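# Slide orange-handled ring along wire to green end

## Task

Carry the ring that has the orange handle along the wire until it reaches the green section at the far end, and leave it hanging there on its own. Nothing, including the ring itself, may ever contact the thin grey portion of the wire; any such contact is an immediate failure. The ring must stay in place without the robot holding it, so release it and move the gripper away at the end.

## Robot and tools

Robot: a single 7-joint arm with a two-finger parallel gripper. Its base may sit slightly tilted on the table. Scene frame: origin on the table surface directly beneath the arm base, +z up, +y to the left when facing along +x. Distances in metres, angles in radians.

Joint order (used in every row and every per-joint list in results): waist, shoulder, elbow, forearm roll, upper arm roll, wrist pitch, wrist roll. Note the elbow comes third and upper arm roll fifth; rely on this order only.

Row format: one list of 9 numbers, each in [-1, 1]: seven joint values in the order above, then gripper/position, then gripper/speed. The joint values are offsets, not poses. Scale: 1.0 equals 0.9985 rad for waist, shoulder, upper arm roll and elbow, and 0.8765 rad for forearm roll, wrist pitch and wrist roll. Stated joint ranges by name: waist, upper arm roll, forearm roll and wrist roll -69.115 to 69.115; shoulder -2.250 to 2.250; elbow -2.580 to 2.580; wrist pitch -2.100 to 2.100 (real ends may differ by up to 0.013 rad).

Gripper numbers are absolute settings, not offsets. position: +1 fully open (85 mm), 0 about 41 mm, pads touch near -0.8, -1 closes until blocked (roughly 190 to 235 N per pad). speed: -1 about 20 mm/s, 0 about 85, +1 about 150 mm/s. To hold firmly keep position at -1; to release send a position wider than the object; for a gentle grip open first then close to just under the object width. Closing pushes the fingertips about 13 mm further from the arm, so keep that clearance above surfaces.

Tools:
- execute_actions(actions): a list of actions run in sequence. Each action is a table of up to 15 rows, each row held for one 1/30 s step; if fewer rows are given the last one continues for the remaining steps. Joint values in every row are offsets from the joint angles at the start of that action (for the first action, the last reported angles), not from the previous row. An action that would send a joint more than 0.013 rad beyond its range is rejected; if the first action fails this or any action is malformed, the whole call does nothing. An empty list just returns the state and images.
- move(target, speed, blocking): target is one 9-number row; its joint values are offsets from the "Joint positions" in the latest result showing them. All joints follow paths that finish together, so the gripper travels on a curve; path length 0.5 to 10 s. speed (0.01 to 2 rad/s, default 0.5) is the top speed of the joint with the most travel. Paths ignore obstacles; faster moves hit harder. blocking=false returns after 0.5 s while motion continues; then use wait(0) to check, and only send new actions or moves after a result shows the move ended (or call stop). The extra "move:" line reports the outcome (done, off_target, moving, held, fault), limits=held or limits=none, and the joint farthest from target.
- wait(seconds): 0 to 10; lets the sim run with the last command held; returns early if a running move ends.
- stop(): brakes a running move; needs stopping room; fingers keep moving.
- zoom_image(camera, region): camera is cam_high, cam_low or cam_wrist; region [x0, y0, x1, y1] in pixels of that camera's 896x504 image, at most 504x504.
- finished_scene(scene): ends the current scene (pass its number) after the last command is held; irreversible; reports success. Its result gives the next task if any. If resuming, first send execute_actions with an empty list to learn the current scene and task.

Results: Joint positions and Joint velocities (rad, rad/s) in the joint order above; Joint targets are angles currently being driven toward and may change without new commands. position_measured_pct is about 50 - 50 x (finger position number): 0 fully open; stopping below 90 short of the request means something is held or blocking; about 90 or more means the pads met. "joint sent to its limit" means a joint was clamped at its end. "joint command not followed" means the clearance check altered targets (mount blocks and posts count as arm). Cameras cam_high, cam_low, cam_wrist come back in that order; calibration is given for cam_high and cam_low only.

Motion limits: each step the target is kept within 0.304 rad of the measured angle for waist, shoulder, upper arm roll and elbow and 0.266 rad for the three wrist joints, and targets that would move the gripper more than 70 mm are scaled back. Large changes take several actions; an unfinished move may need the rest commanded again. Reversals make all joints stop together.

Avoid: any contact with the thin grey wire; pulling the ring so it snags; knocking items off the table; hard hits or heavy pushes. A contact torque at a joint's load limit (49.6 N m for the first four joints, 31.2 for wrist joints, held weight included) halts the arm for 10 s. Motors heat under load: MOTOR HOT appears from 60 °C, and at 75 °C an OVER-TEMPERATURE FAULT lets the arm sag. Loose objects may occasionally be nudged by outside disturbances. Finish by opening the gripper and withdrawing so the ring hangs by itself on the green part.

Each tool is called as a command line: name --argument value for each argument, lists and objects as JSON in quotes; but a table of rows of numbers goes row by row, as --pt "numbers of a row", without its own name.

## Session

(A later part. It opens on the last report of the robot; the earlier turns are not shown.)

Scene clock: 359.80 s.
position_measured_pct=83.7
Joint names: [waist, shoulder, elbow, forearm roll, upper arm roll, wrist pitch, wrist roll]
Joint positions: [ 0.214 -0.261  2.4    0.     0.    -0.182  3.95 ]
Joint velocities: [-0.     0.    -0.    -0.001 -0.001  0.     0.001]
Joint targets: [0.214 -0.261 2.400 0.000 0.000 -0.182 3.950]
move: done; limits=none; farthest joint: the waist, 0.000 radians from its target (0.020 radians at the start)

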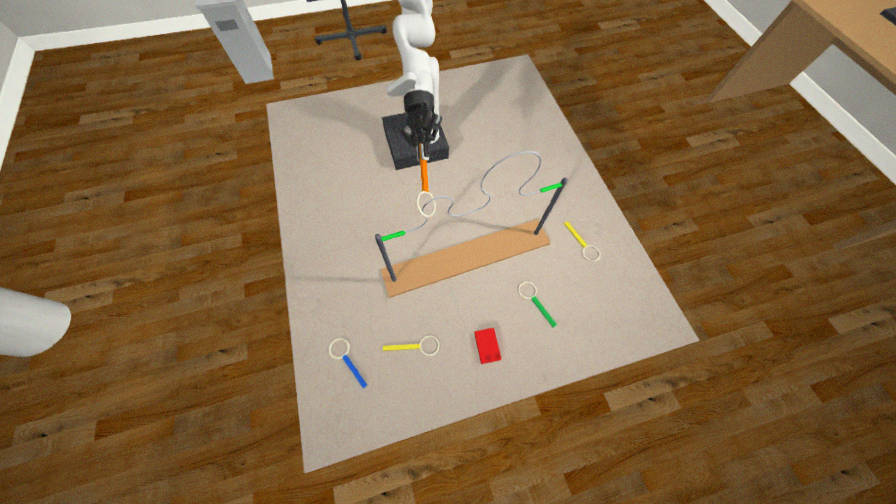

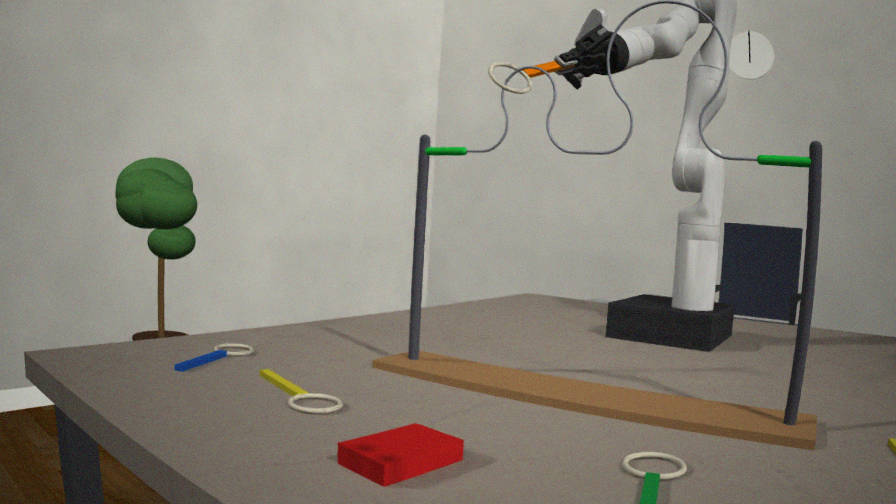

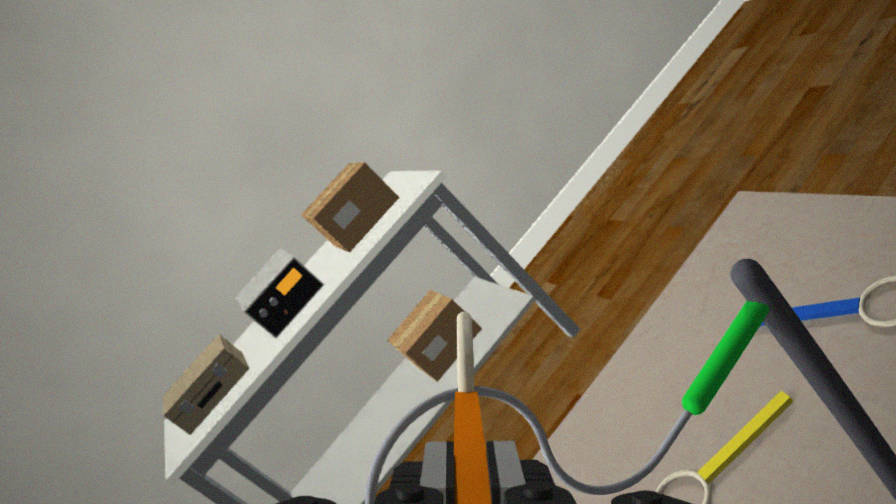

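Very well centred. Next: H, I, J.

move --target '[-0.0505,-0.044,0.0165,0,0,0,0.958,-0.8,-1]' --speed 0.9

move --target '[-0.0517,-0.0037,0.0205,0,0,0,0.81,-0.8,-1]' --speed 0.9

move --target '[-0.0216,0.0372,0.013,0,0,0,0.89,-0.8,-1]' --speed 0.9

zoom_image --camera "cam_low" --region '[490, 20, 660, 190]'

zoom_image --camera "cam_high" --region '[410, 140, 510, 240]'

Scene clock: 370.70 s.
position_measured_pct=83.7
Joint names: [waist, shoulder, elbow, forearm roll, upper arm roll, wrist pitch, wrist roll]
Joint positions: [ 0.164 -0.305  2.417  0.     0.    -0.182  4.79 ]
Joint velocities: [-0.001 -0.001 -0.     0.001  0.     0.     0.   ]
Joint targets: [0.164 -0.305 2.417 0.000 0.000 -0.182 4.790]
move: done; limits=none; farthest joint: the waist, 0.000 radians from its target (0.051 radians at the start)

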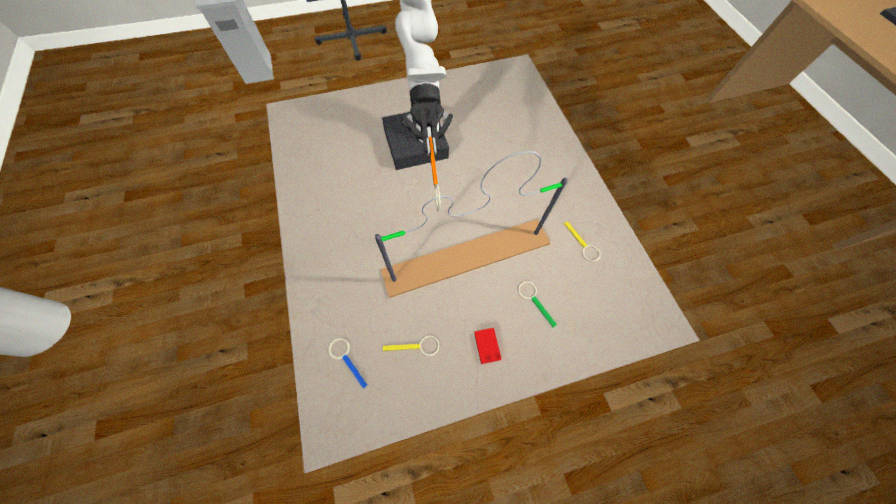

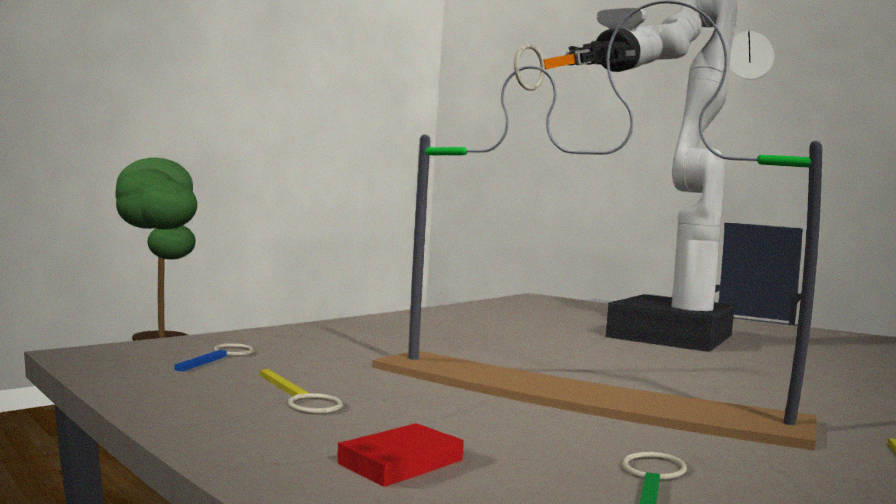

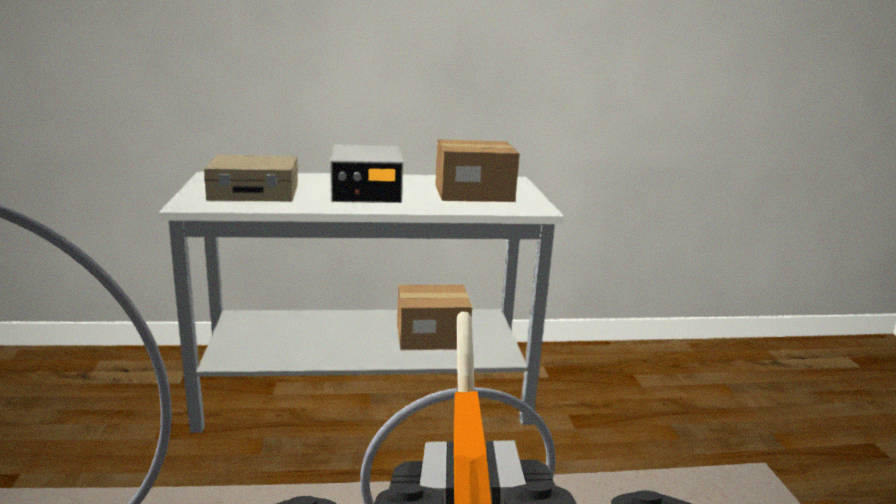

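Scene clock: 372.13 s.
position_measured_pct=83.7
Joint names: [waist, shoulder, elbow, forearm roll, upper arm roll, wrist pitch, wrist roll]
Joint positions: [ 0.112 -0.309  2.437  0.     0.    -0.182  5.5  ]
Joint velocities: [-0.001 -0.001 -0.001  0.    -0.001  0.     0.001]
Joint targets: [0.112 -0.309 2.437 0.000 0.000 -0.182 5.500]
move: done; limits=none; farthest joint: the waist, 0.000 radians from its target (0.051 radians at the start)

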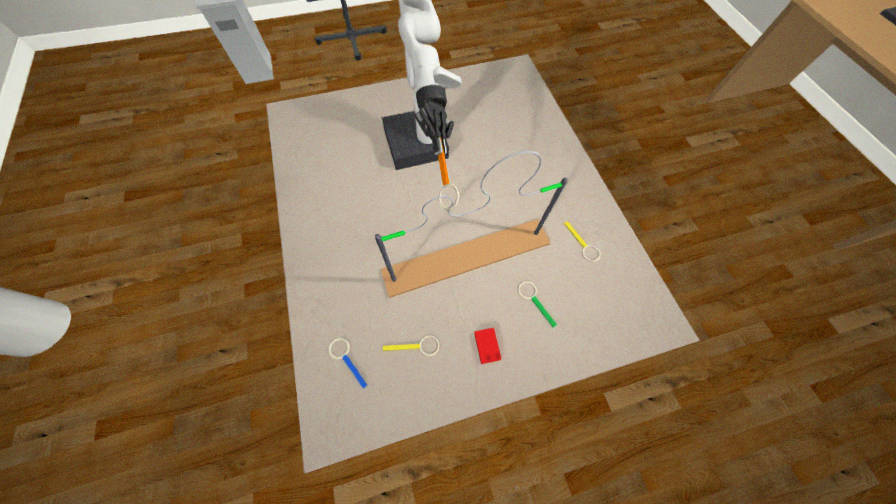

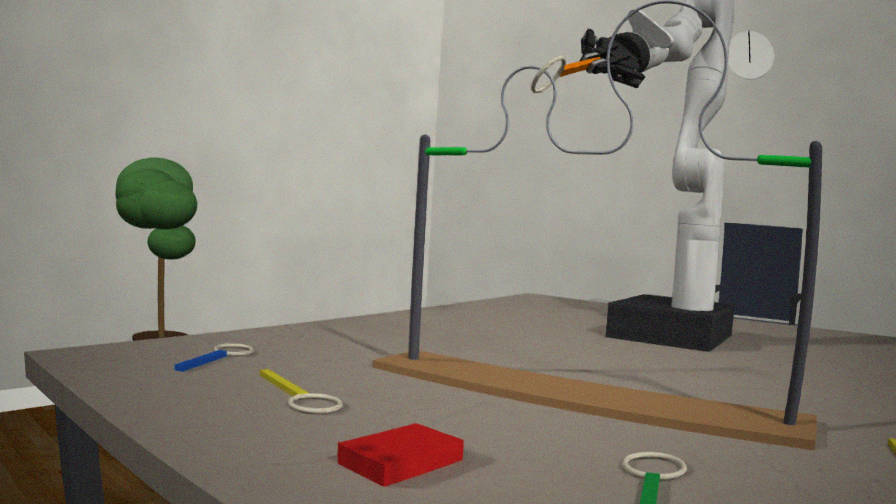

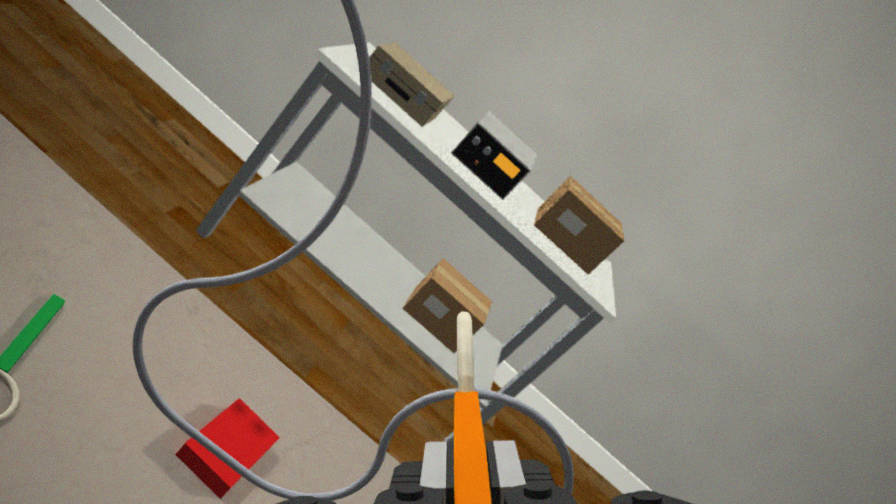

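Scene clock: 373.63 s.
position_measured_pct=83.7
Joint names: [waist, shoulder, elbow, forearm roll, upper arm roll, wrist pitch, wrist roll]
Joint positions: [ 0.091 -0.272  2.45   0.     0.    -0.182  6.28 ]
Joint velocities: [-0.    -0.001 -0.001 -0.     0.001 -0.     0.002]
Joint targets: [0.091 -0.272 2.450 0.000 0.000 -0.182 6.280]
move: done; limits=none; farthest joint: the wrist roll, 0.001 radians from its target (0.781 radians at the start)

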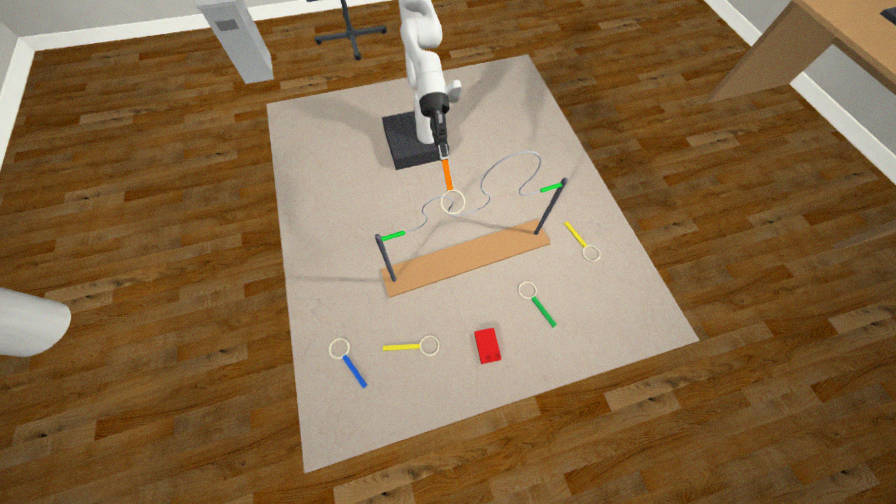

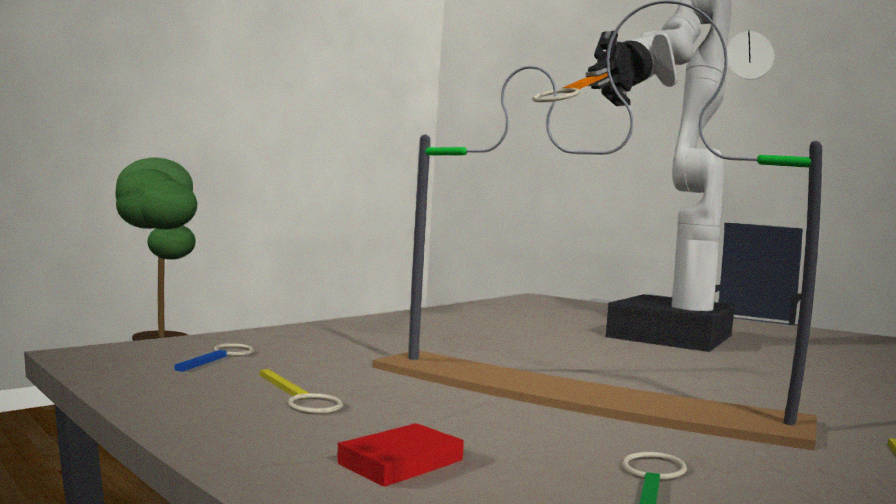

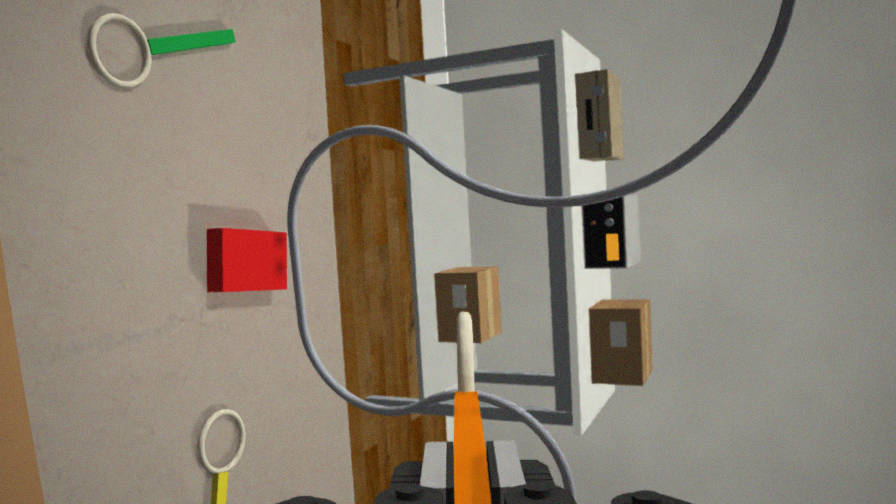

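Region (490, 20, 660, 190) of cam_low's 896x504 image, scaled by 2.965, with more detail than that image has.

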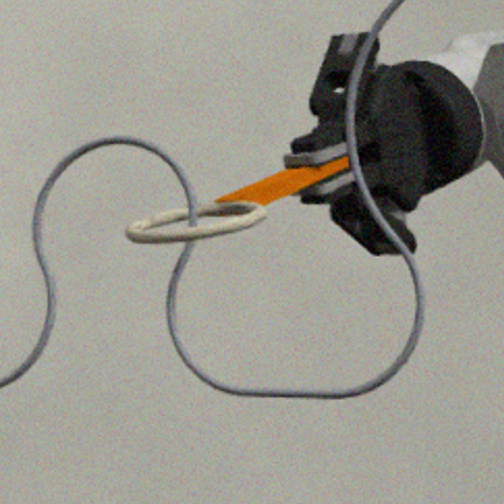

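Region (410, 140, 510, 240) of cam_high's 896x504 image, scaled by 5.040, with more detail than that image has.

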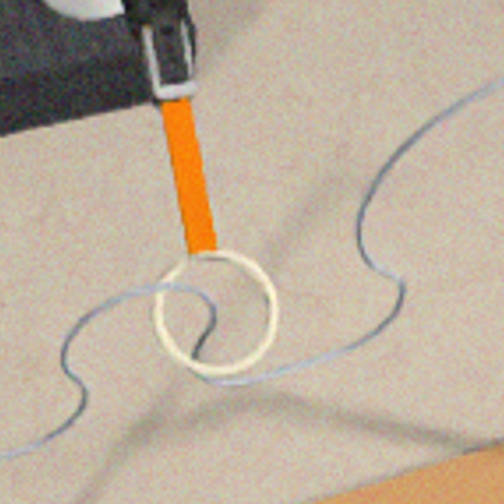

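move --target '[0.0186,0.0788,-0.0057,0,0,0,0,-0.8,-1]' --speed 0.1

move --target '[-0.0198,0.0445,0.0043,0,0,0,-0.935,-0.8,-1]' --speed 0.9

move --target '[-0.0492,0.0098,0.0094,0,0,0,-0.8,-0.8,-1]' --speed 0.9

move --target '[-0.0814,-0.0099,0.009,0,0,0,-0.07,-0.8,-1]' --speed 0.1

zoom_image --camera "cam_low" --region '[560, 0, 760, 200]'

zoom_image --camera "cam_high" --region '[440, 130, 540, 230]'

Scene clock: 390.57 s.
position_measured_pct=83.7
Joint names: [waist, shoulder, elbow, forearm roll, upper arm roll, wrist pitch, wrist roll]
Joint positions: [ 0.109 -0.193  2.445  0.     0.    -0.182  6.28 ]
Joint velocities: [ 0.001  0.003 -0.001  0.    -0.     0.    -0.   ]
Joint targets: [0.109 -0.193 2.445 0.000 0.000 -0.182 6.280]
move: done; limits=none; farthest joint: the waist, 0.000 radians from its target (0.019 radians at the start)

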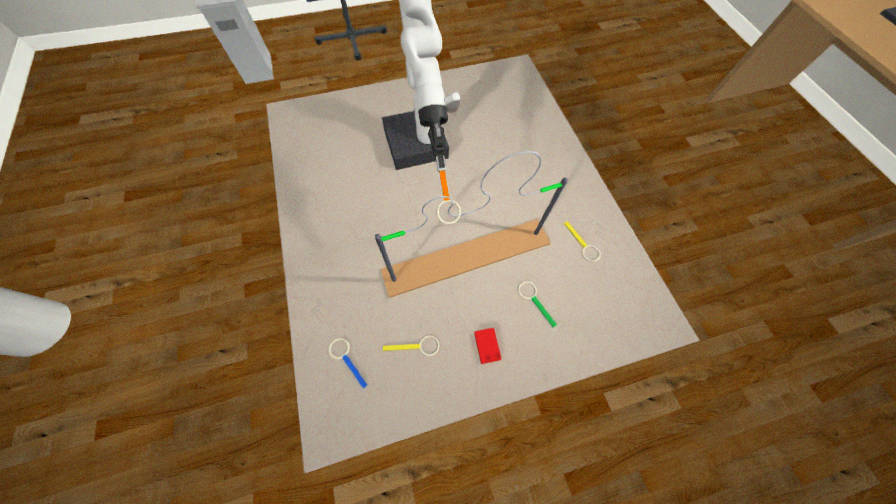

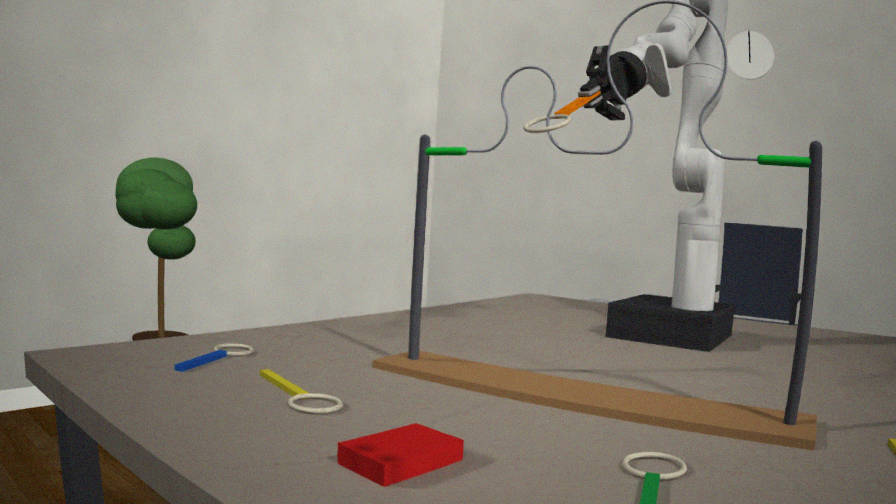

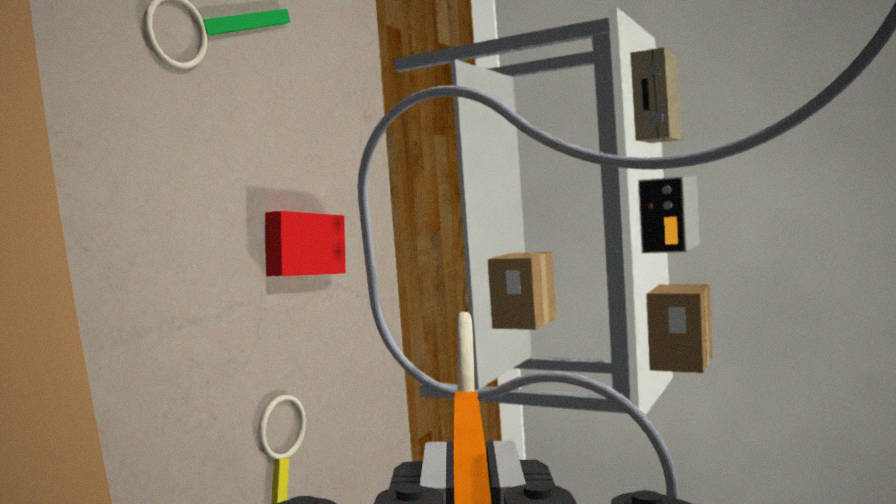

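Scene clock: 392.10 s.
position_measured_pct=83.7
Joint names: [waist, shoulder, elbow, forearm roll, upper arm roll, wrist pitch, wrist roll]
Joint positions: [ 0.089 -0.149  2.449  0.     0.    -0.182  5.46 ]
Joint velocities: [-0.     0.001 -0.    -0.     0.002  0.001 -0.003]
Joint targets: [0.089 -0.149 2.449 0.000 0.000 -0.182 5.460]
move: done; limits=none; farthest joint: the shoulder, 0.001 radians from its target (0.045 radians at the start)

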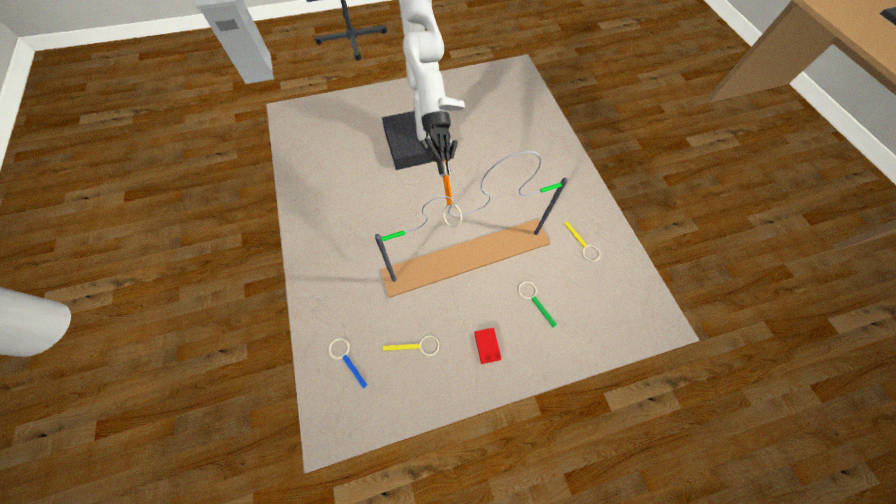

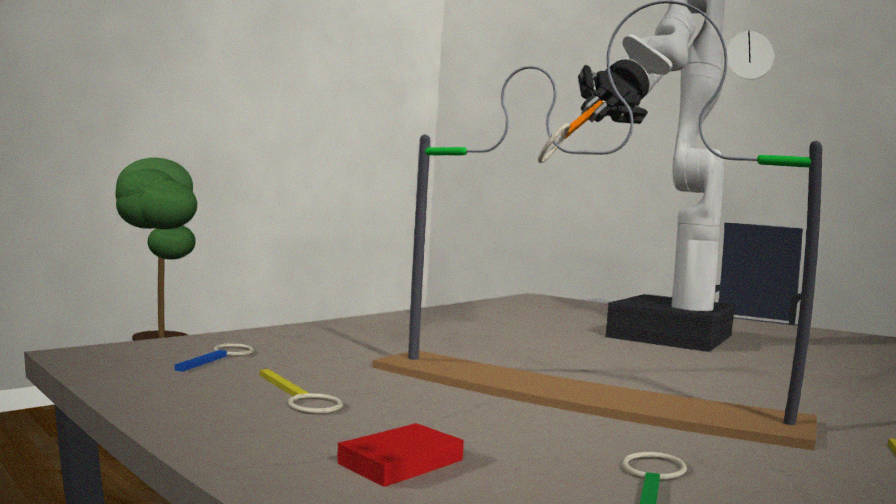

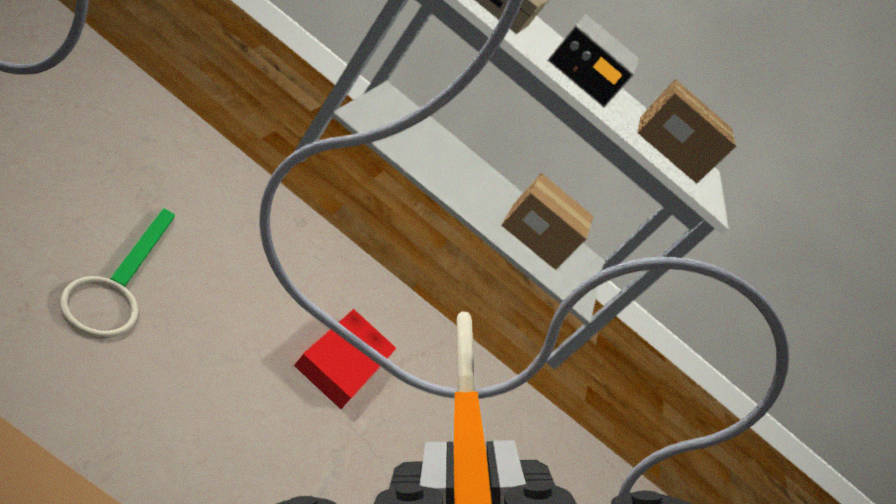

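Scene clock: 393.50 s.
position_measured_pct=83.7
Joint names: [waist, shoulder, elbow, forearm roll, upper arm roll, wrist pitch, wrist roll]
Joint positions: [ 0.04  -0.139  2.458  0.     0.    -0.182  4.759]
Joint velocities: [-0.001 -0.002 -0.    -0.     0.001  0.001 -0.001]
Joint targets: [0.040 -0.139 2.458 0.000 0.000 -0.182 4.759]
move: done; limits=none; farthest joint: the waist, 0.001 radians from its target (0.050 radians at the start)

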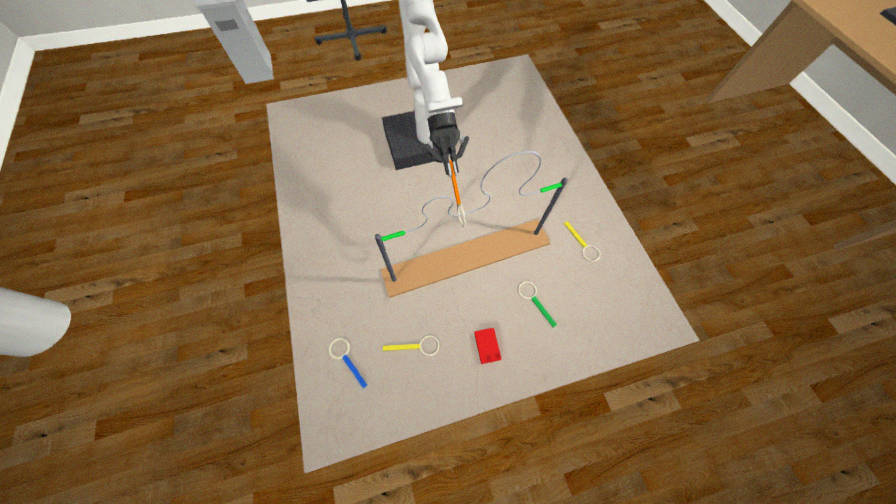

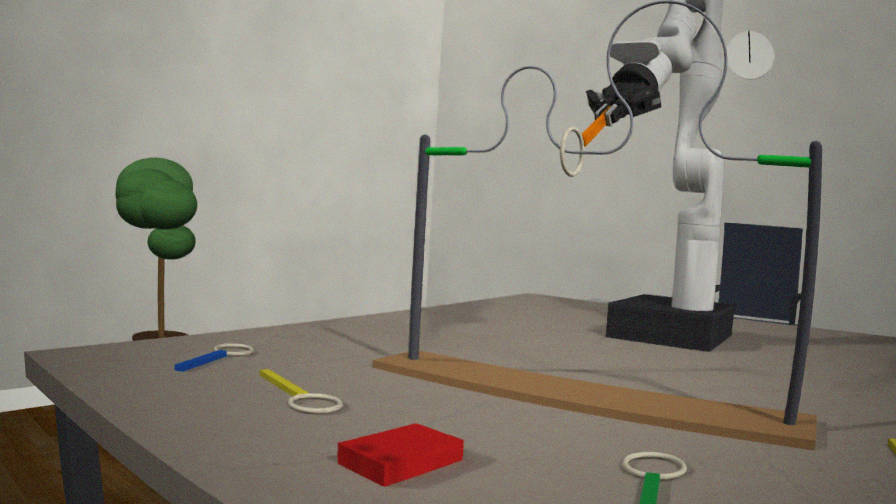

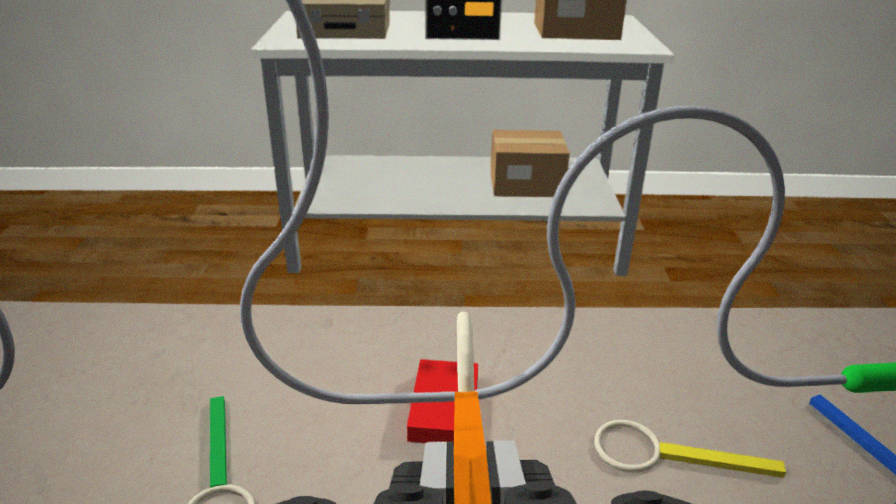

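Scene clock: 394.70 s.
position_measured_pct=83.7
Joint names: [waist, shoulder, elbow, forearm roll, upper arm roll, wrist pitch, wrist roll]
Joint positions: [-0.041 -0.149  2.467  0.     0.    -0.182  4.698]
Joint velocities: [-0.003 -0.002 -0.     0.     0.001  0.     0.   ]
Joint targets: [-0.041 -0.149 2.467 0.000 0.000 -0.182 4.698]
move: done; limits=none; farthest joint: the waist, 0.001 radians from its target (0.082 radians at the start)

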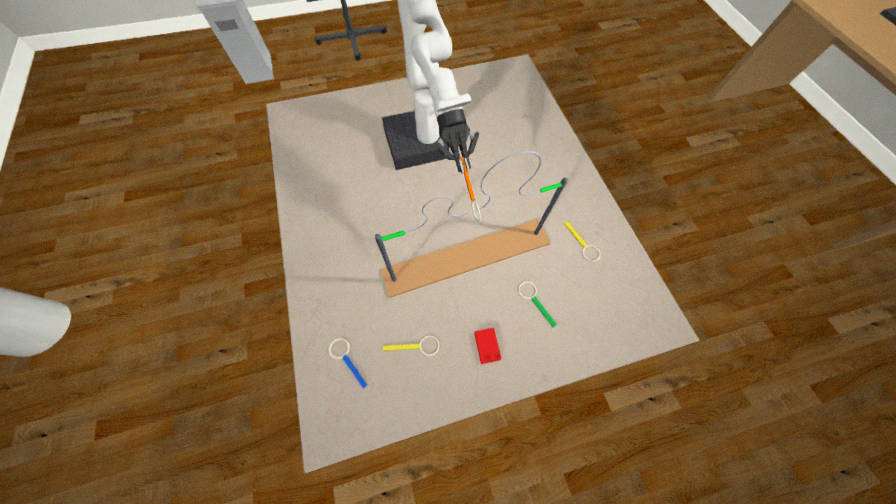

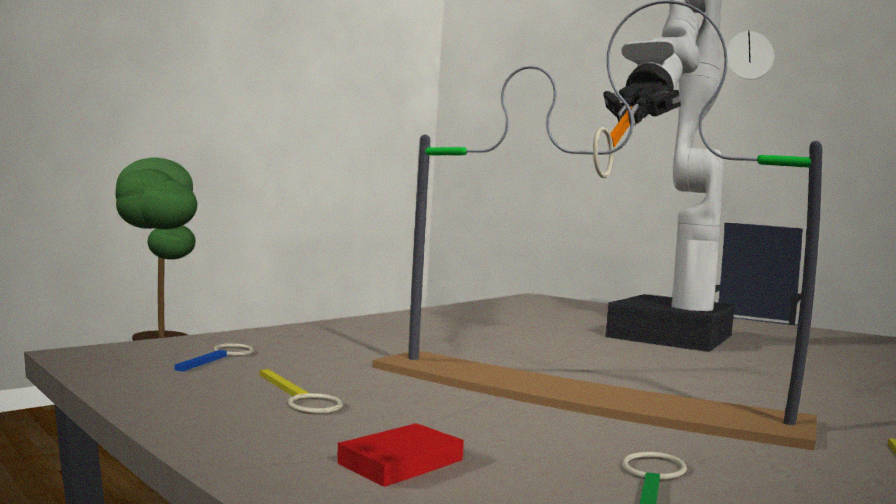

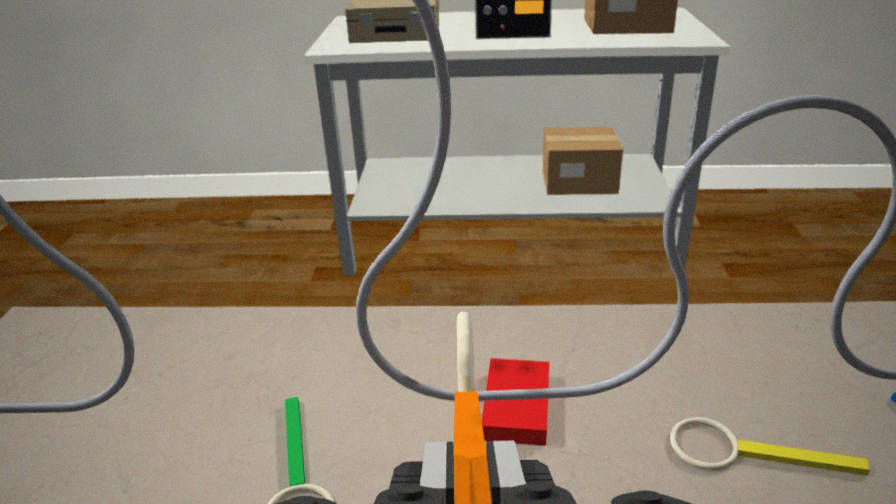

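Region (560, 0, 760, 200) of cam_low's 896x504 image, scaled by 2.520, with more detail than that image has.

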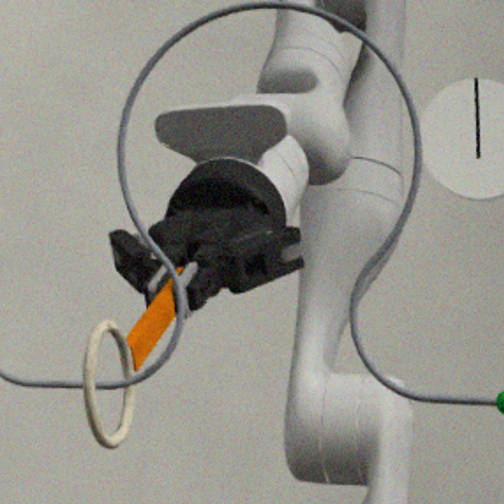

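Region (440, 130, 540, 230) of cam_high's 896x504 image, scaled by 5.040, with more detail than that image has.

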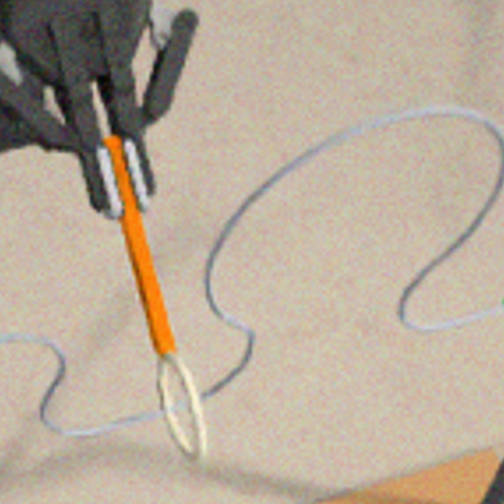

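move --target '[-0.049,-0.0264,0.006,0,0,0,-0.8,-0.8,-1]' --speed 0.9

move --target '[-0.021,-0.053,0.0015,0,0,0,-0.98,-0.8,-1]' --speed 0.9

move --target '[0.0204,-0.0473,-0.0025,0,0,0,-0.67,-0.8,-1]' --speed 0.9

zoom_image --camera "cam_high" --region '[440, 130, 540, 230]'

Scene clock: 410.47 s.
position_measured_pct=83.7
Joint names: [waist, shoulder, elbow, forearm roll, upper arm roll, wrist pitch, wrist roll]
Joint positions: [-0.089 -0.175  2.473  0.     0.    -0.182  3.996]
Joint velocities: [-0.001 -0.001  0.    -0.     0.    -0.    -0.001]
Joint targets: [-0.089 -0.176 2.473 0.000 0.000 -0.182 3.996]
move: done; limits=none; farthest joint: the waist, 0.001 radians from its target (0.049 radians at the start)

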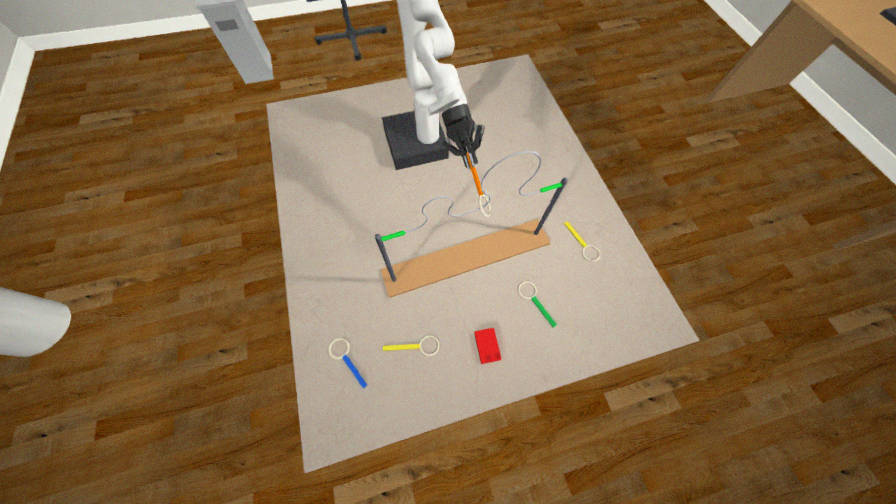

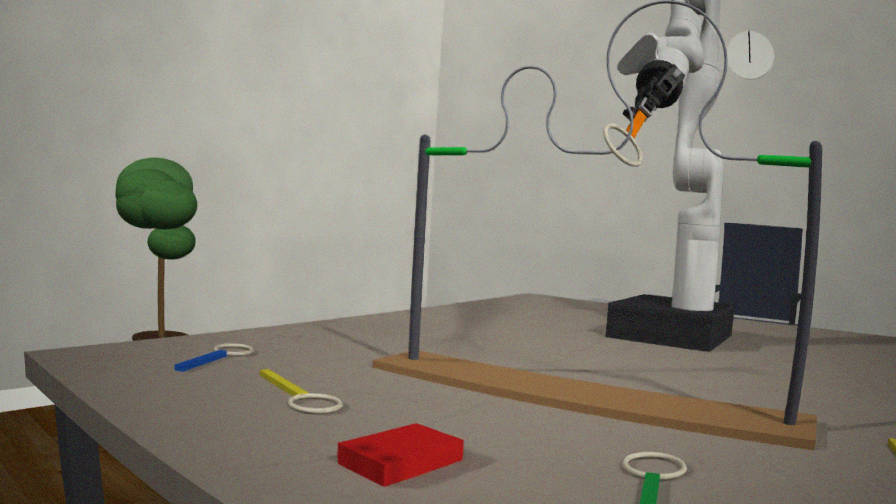

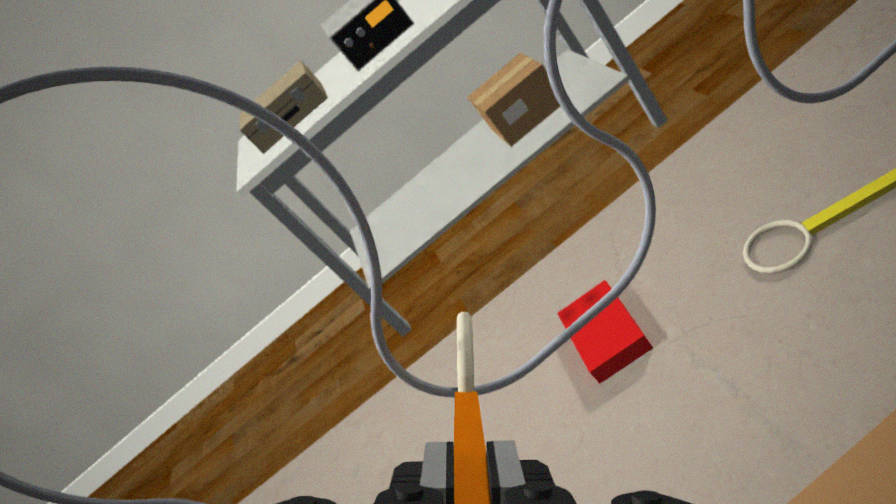

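Scene clock: 412.07 s.
position_measured_pct=83.7
Joint names: [waist, shoulder, elbow, forearm roll, upper arm roll, wrist pitch, wrist roll]
Joint positions: [-0.11  -0.228  2.475  0.     0.    -0.182  3.138]
Joint velocities: [-0.     0.     0.001  0.     0.001  0.    -0.002]
Joint targets: [-0.110 -0.228 2.475 0.000 0.000 -0.182 3.137]
move: done; limits=none; farthest joint: the wrist roll, 0.001 radians from its target (0.859 radians at the start)

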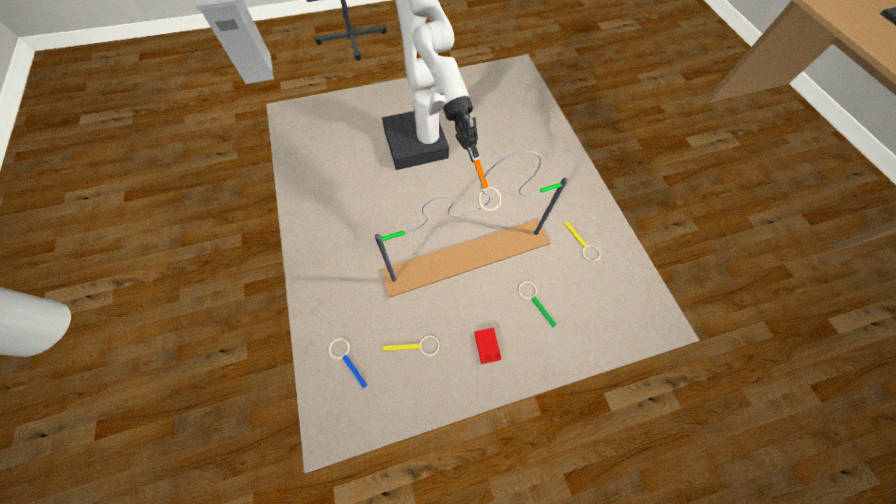

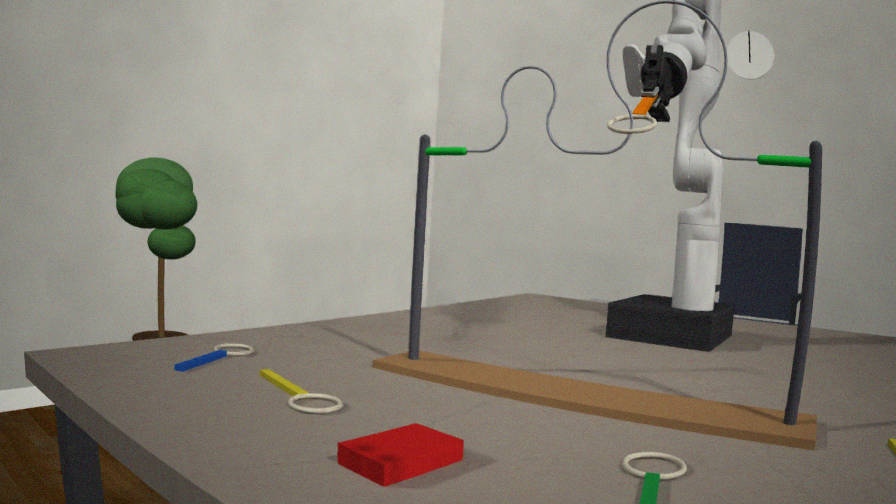

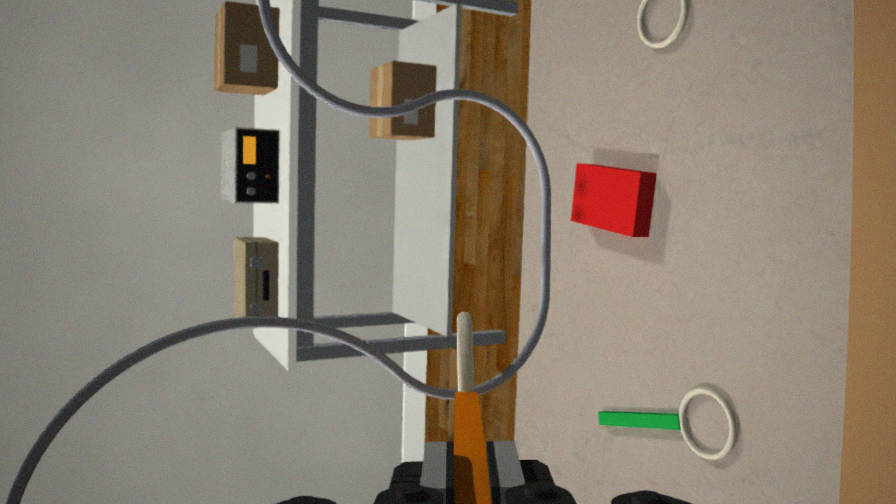

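Scene clock: 413.33 s.
position_measured_pct=83.7
Joint names: [waist, shoulder, elbow, forearm roll, upper arm roll, wrist pitch, wrist roll]
Joint positions: [-0.09  -0.275  2.472  0.     0.    -0.182  2.55 ]
Joint velocities: [ 0.    -0.    -0.     0.001  0.    -0.    -0.001]
Joint targets: [-0.090 -0.276 2.472 0.000 0.000 -0.182 2.550]
move: done; limits=none; farthest joint: the waist, 0.000 radians from its target (0.021 radians at the start)

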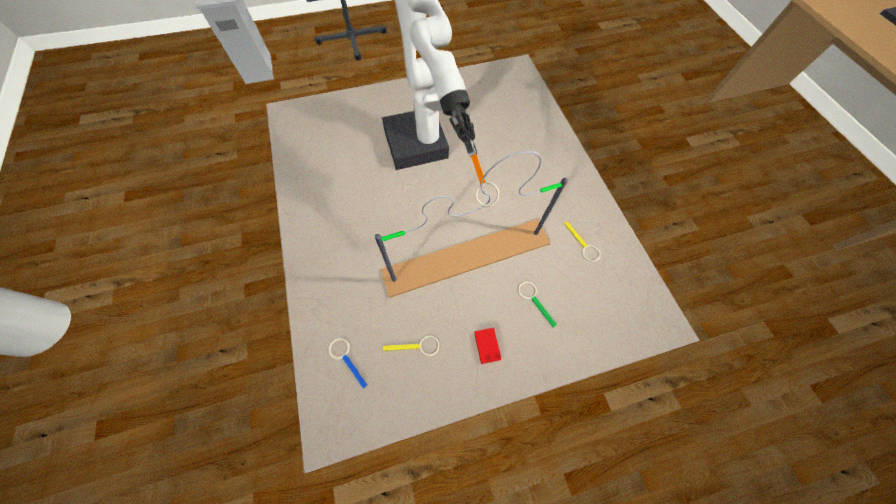

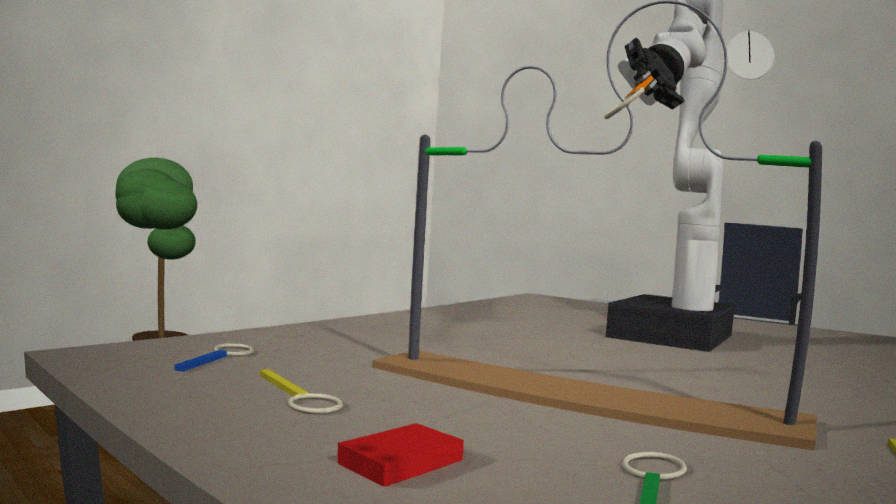

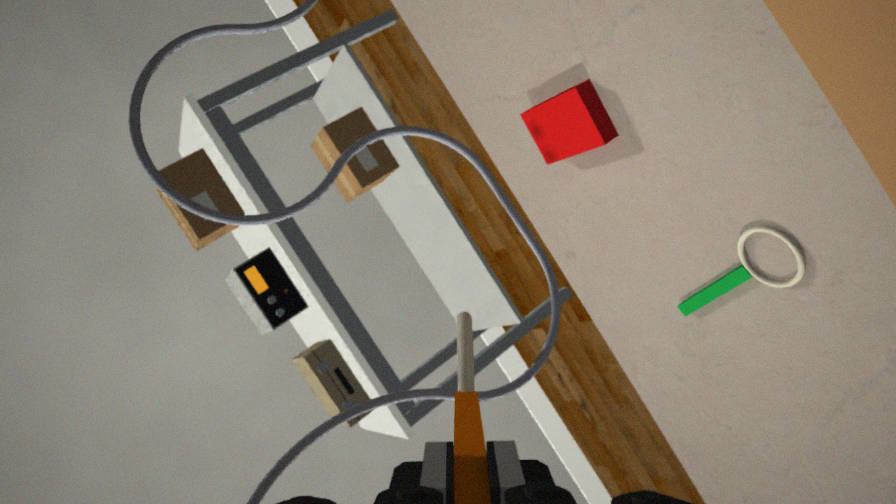

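Region (440, 130, 540, 230) of cam_high's 896x504 image, scaled by 5.040, with more detail than that image has.

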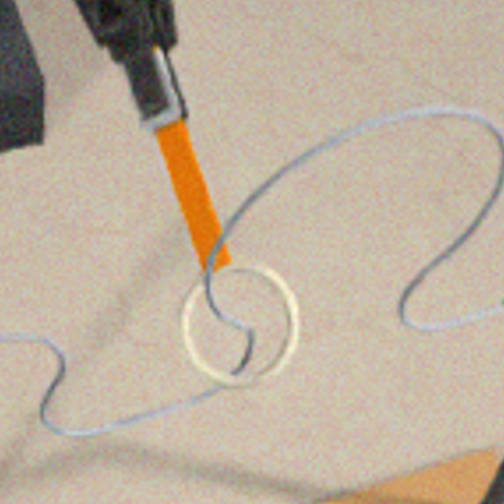

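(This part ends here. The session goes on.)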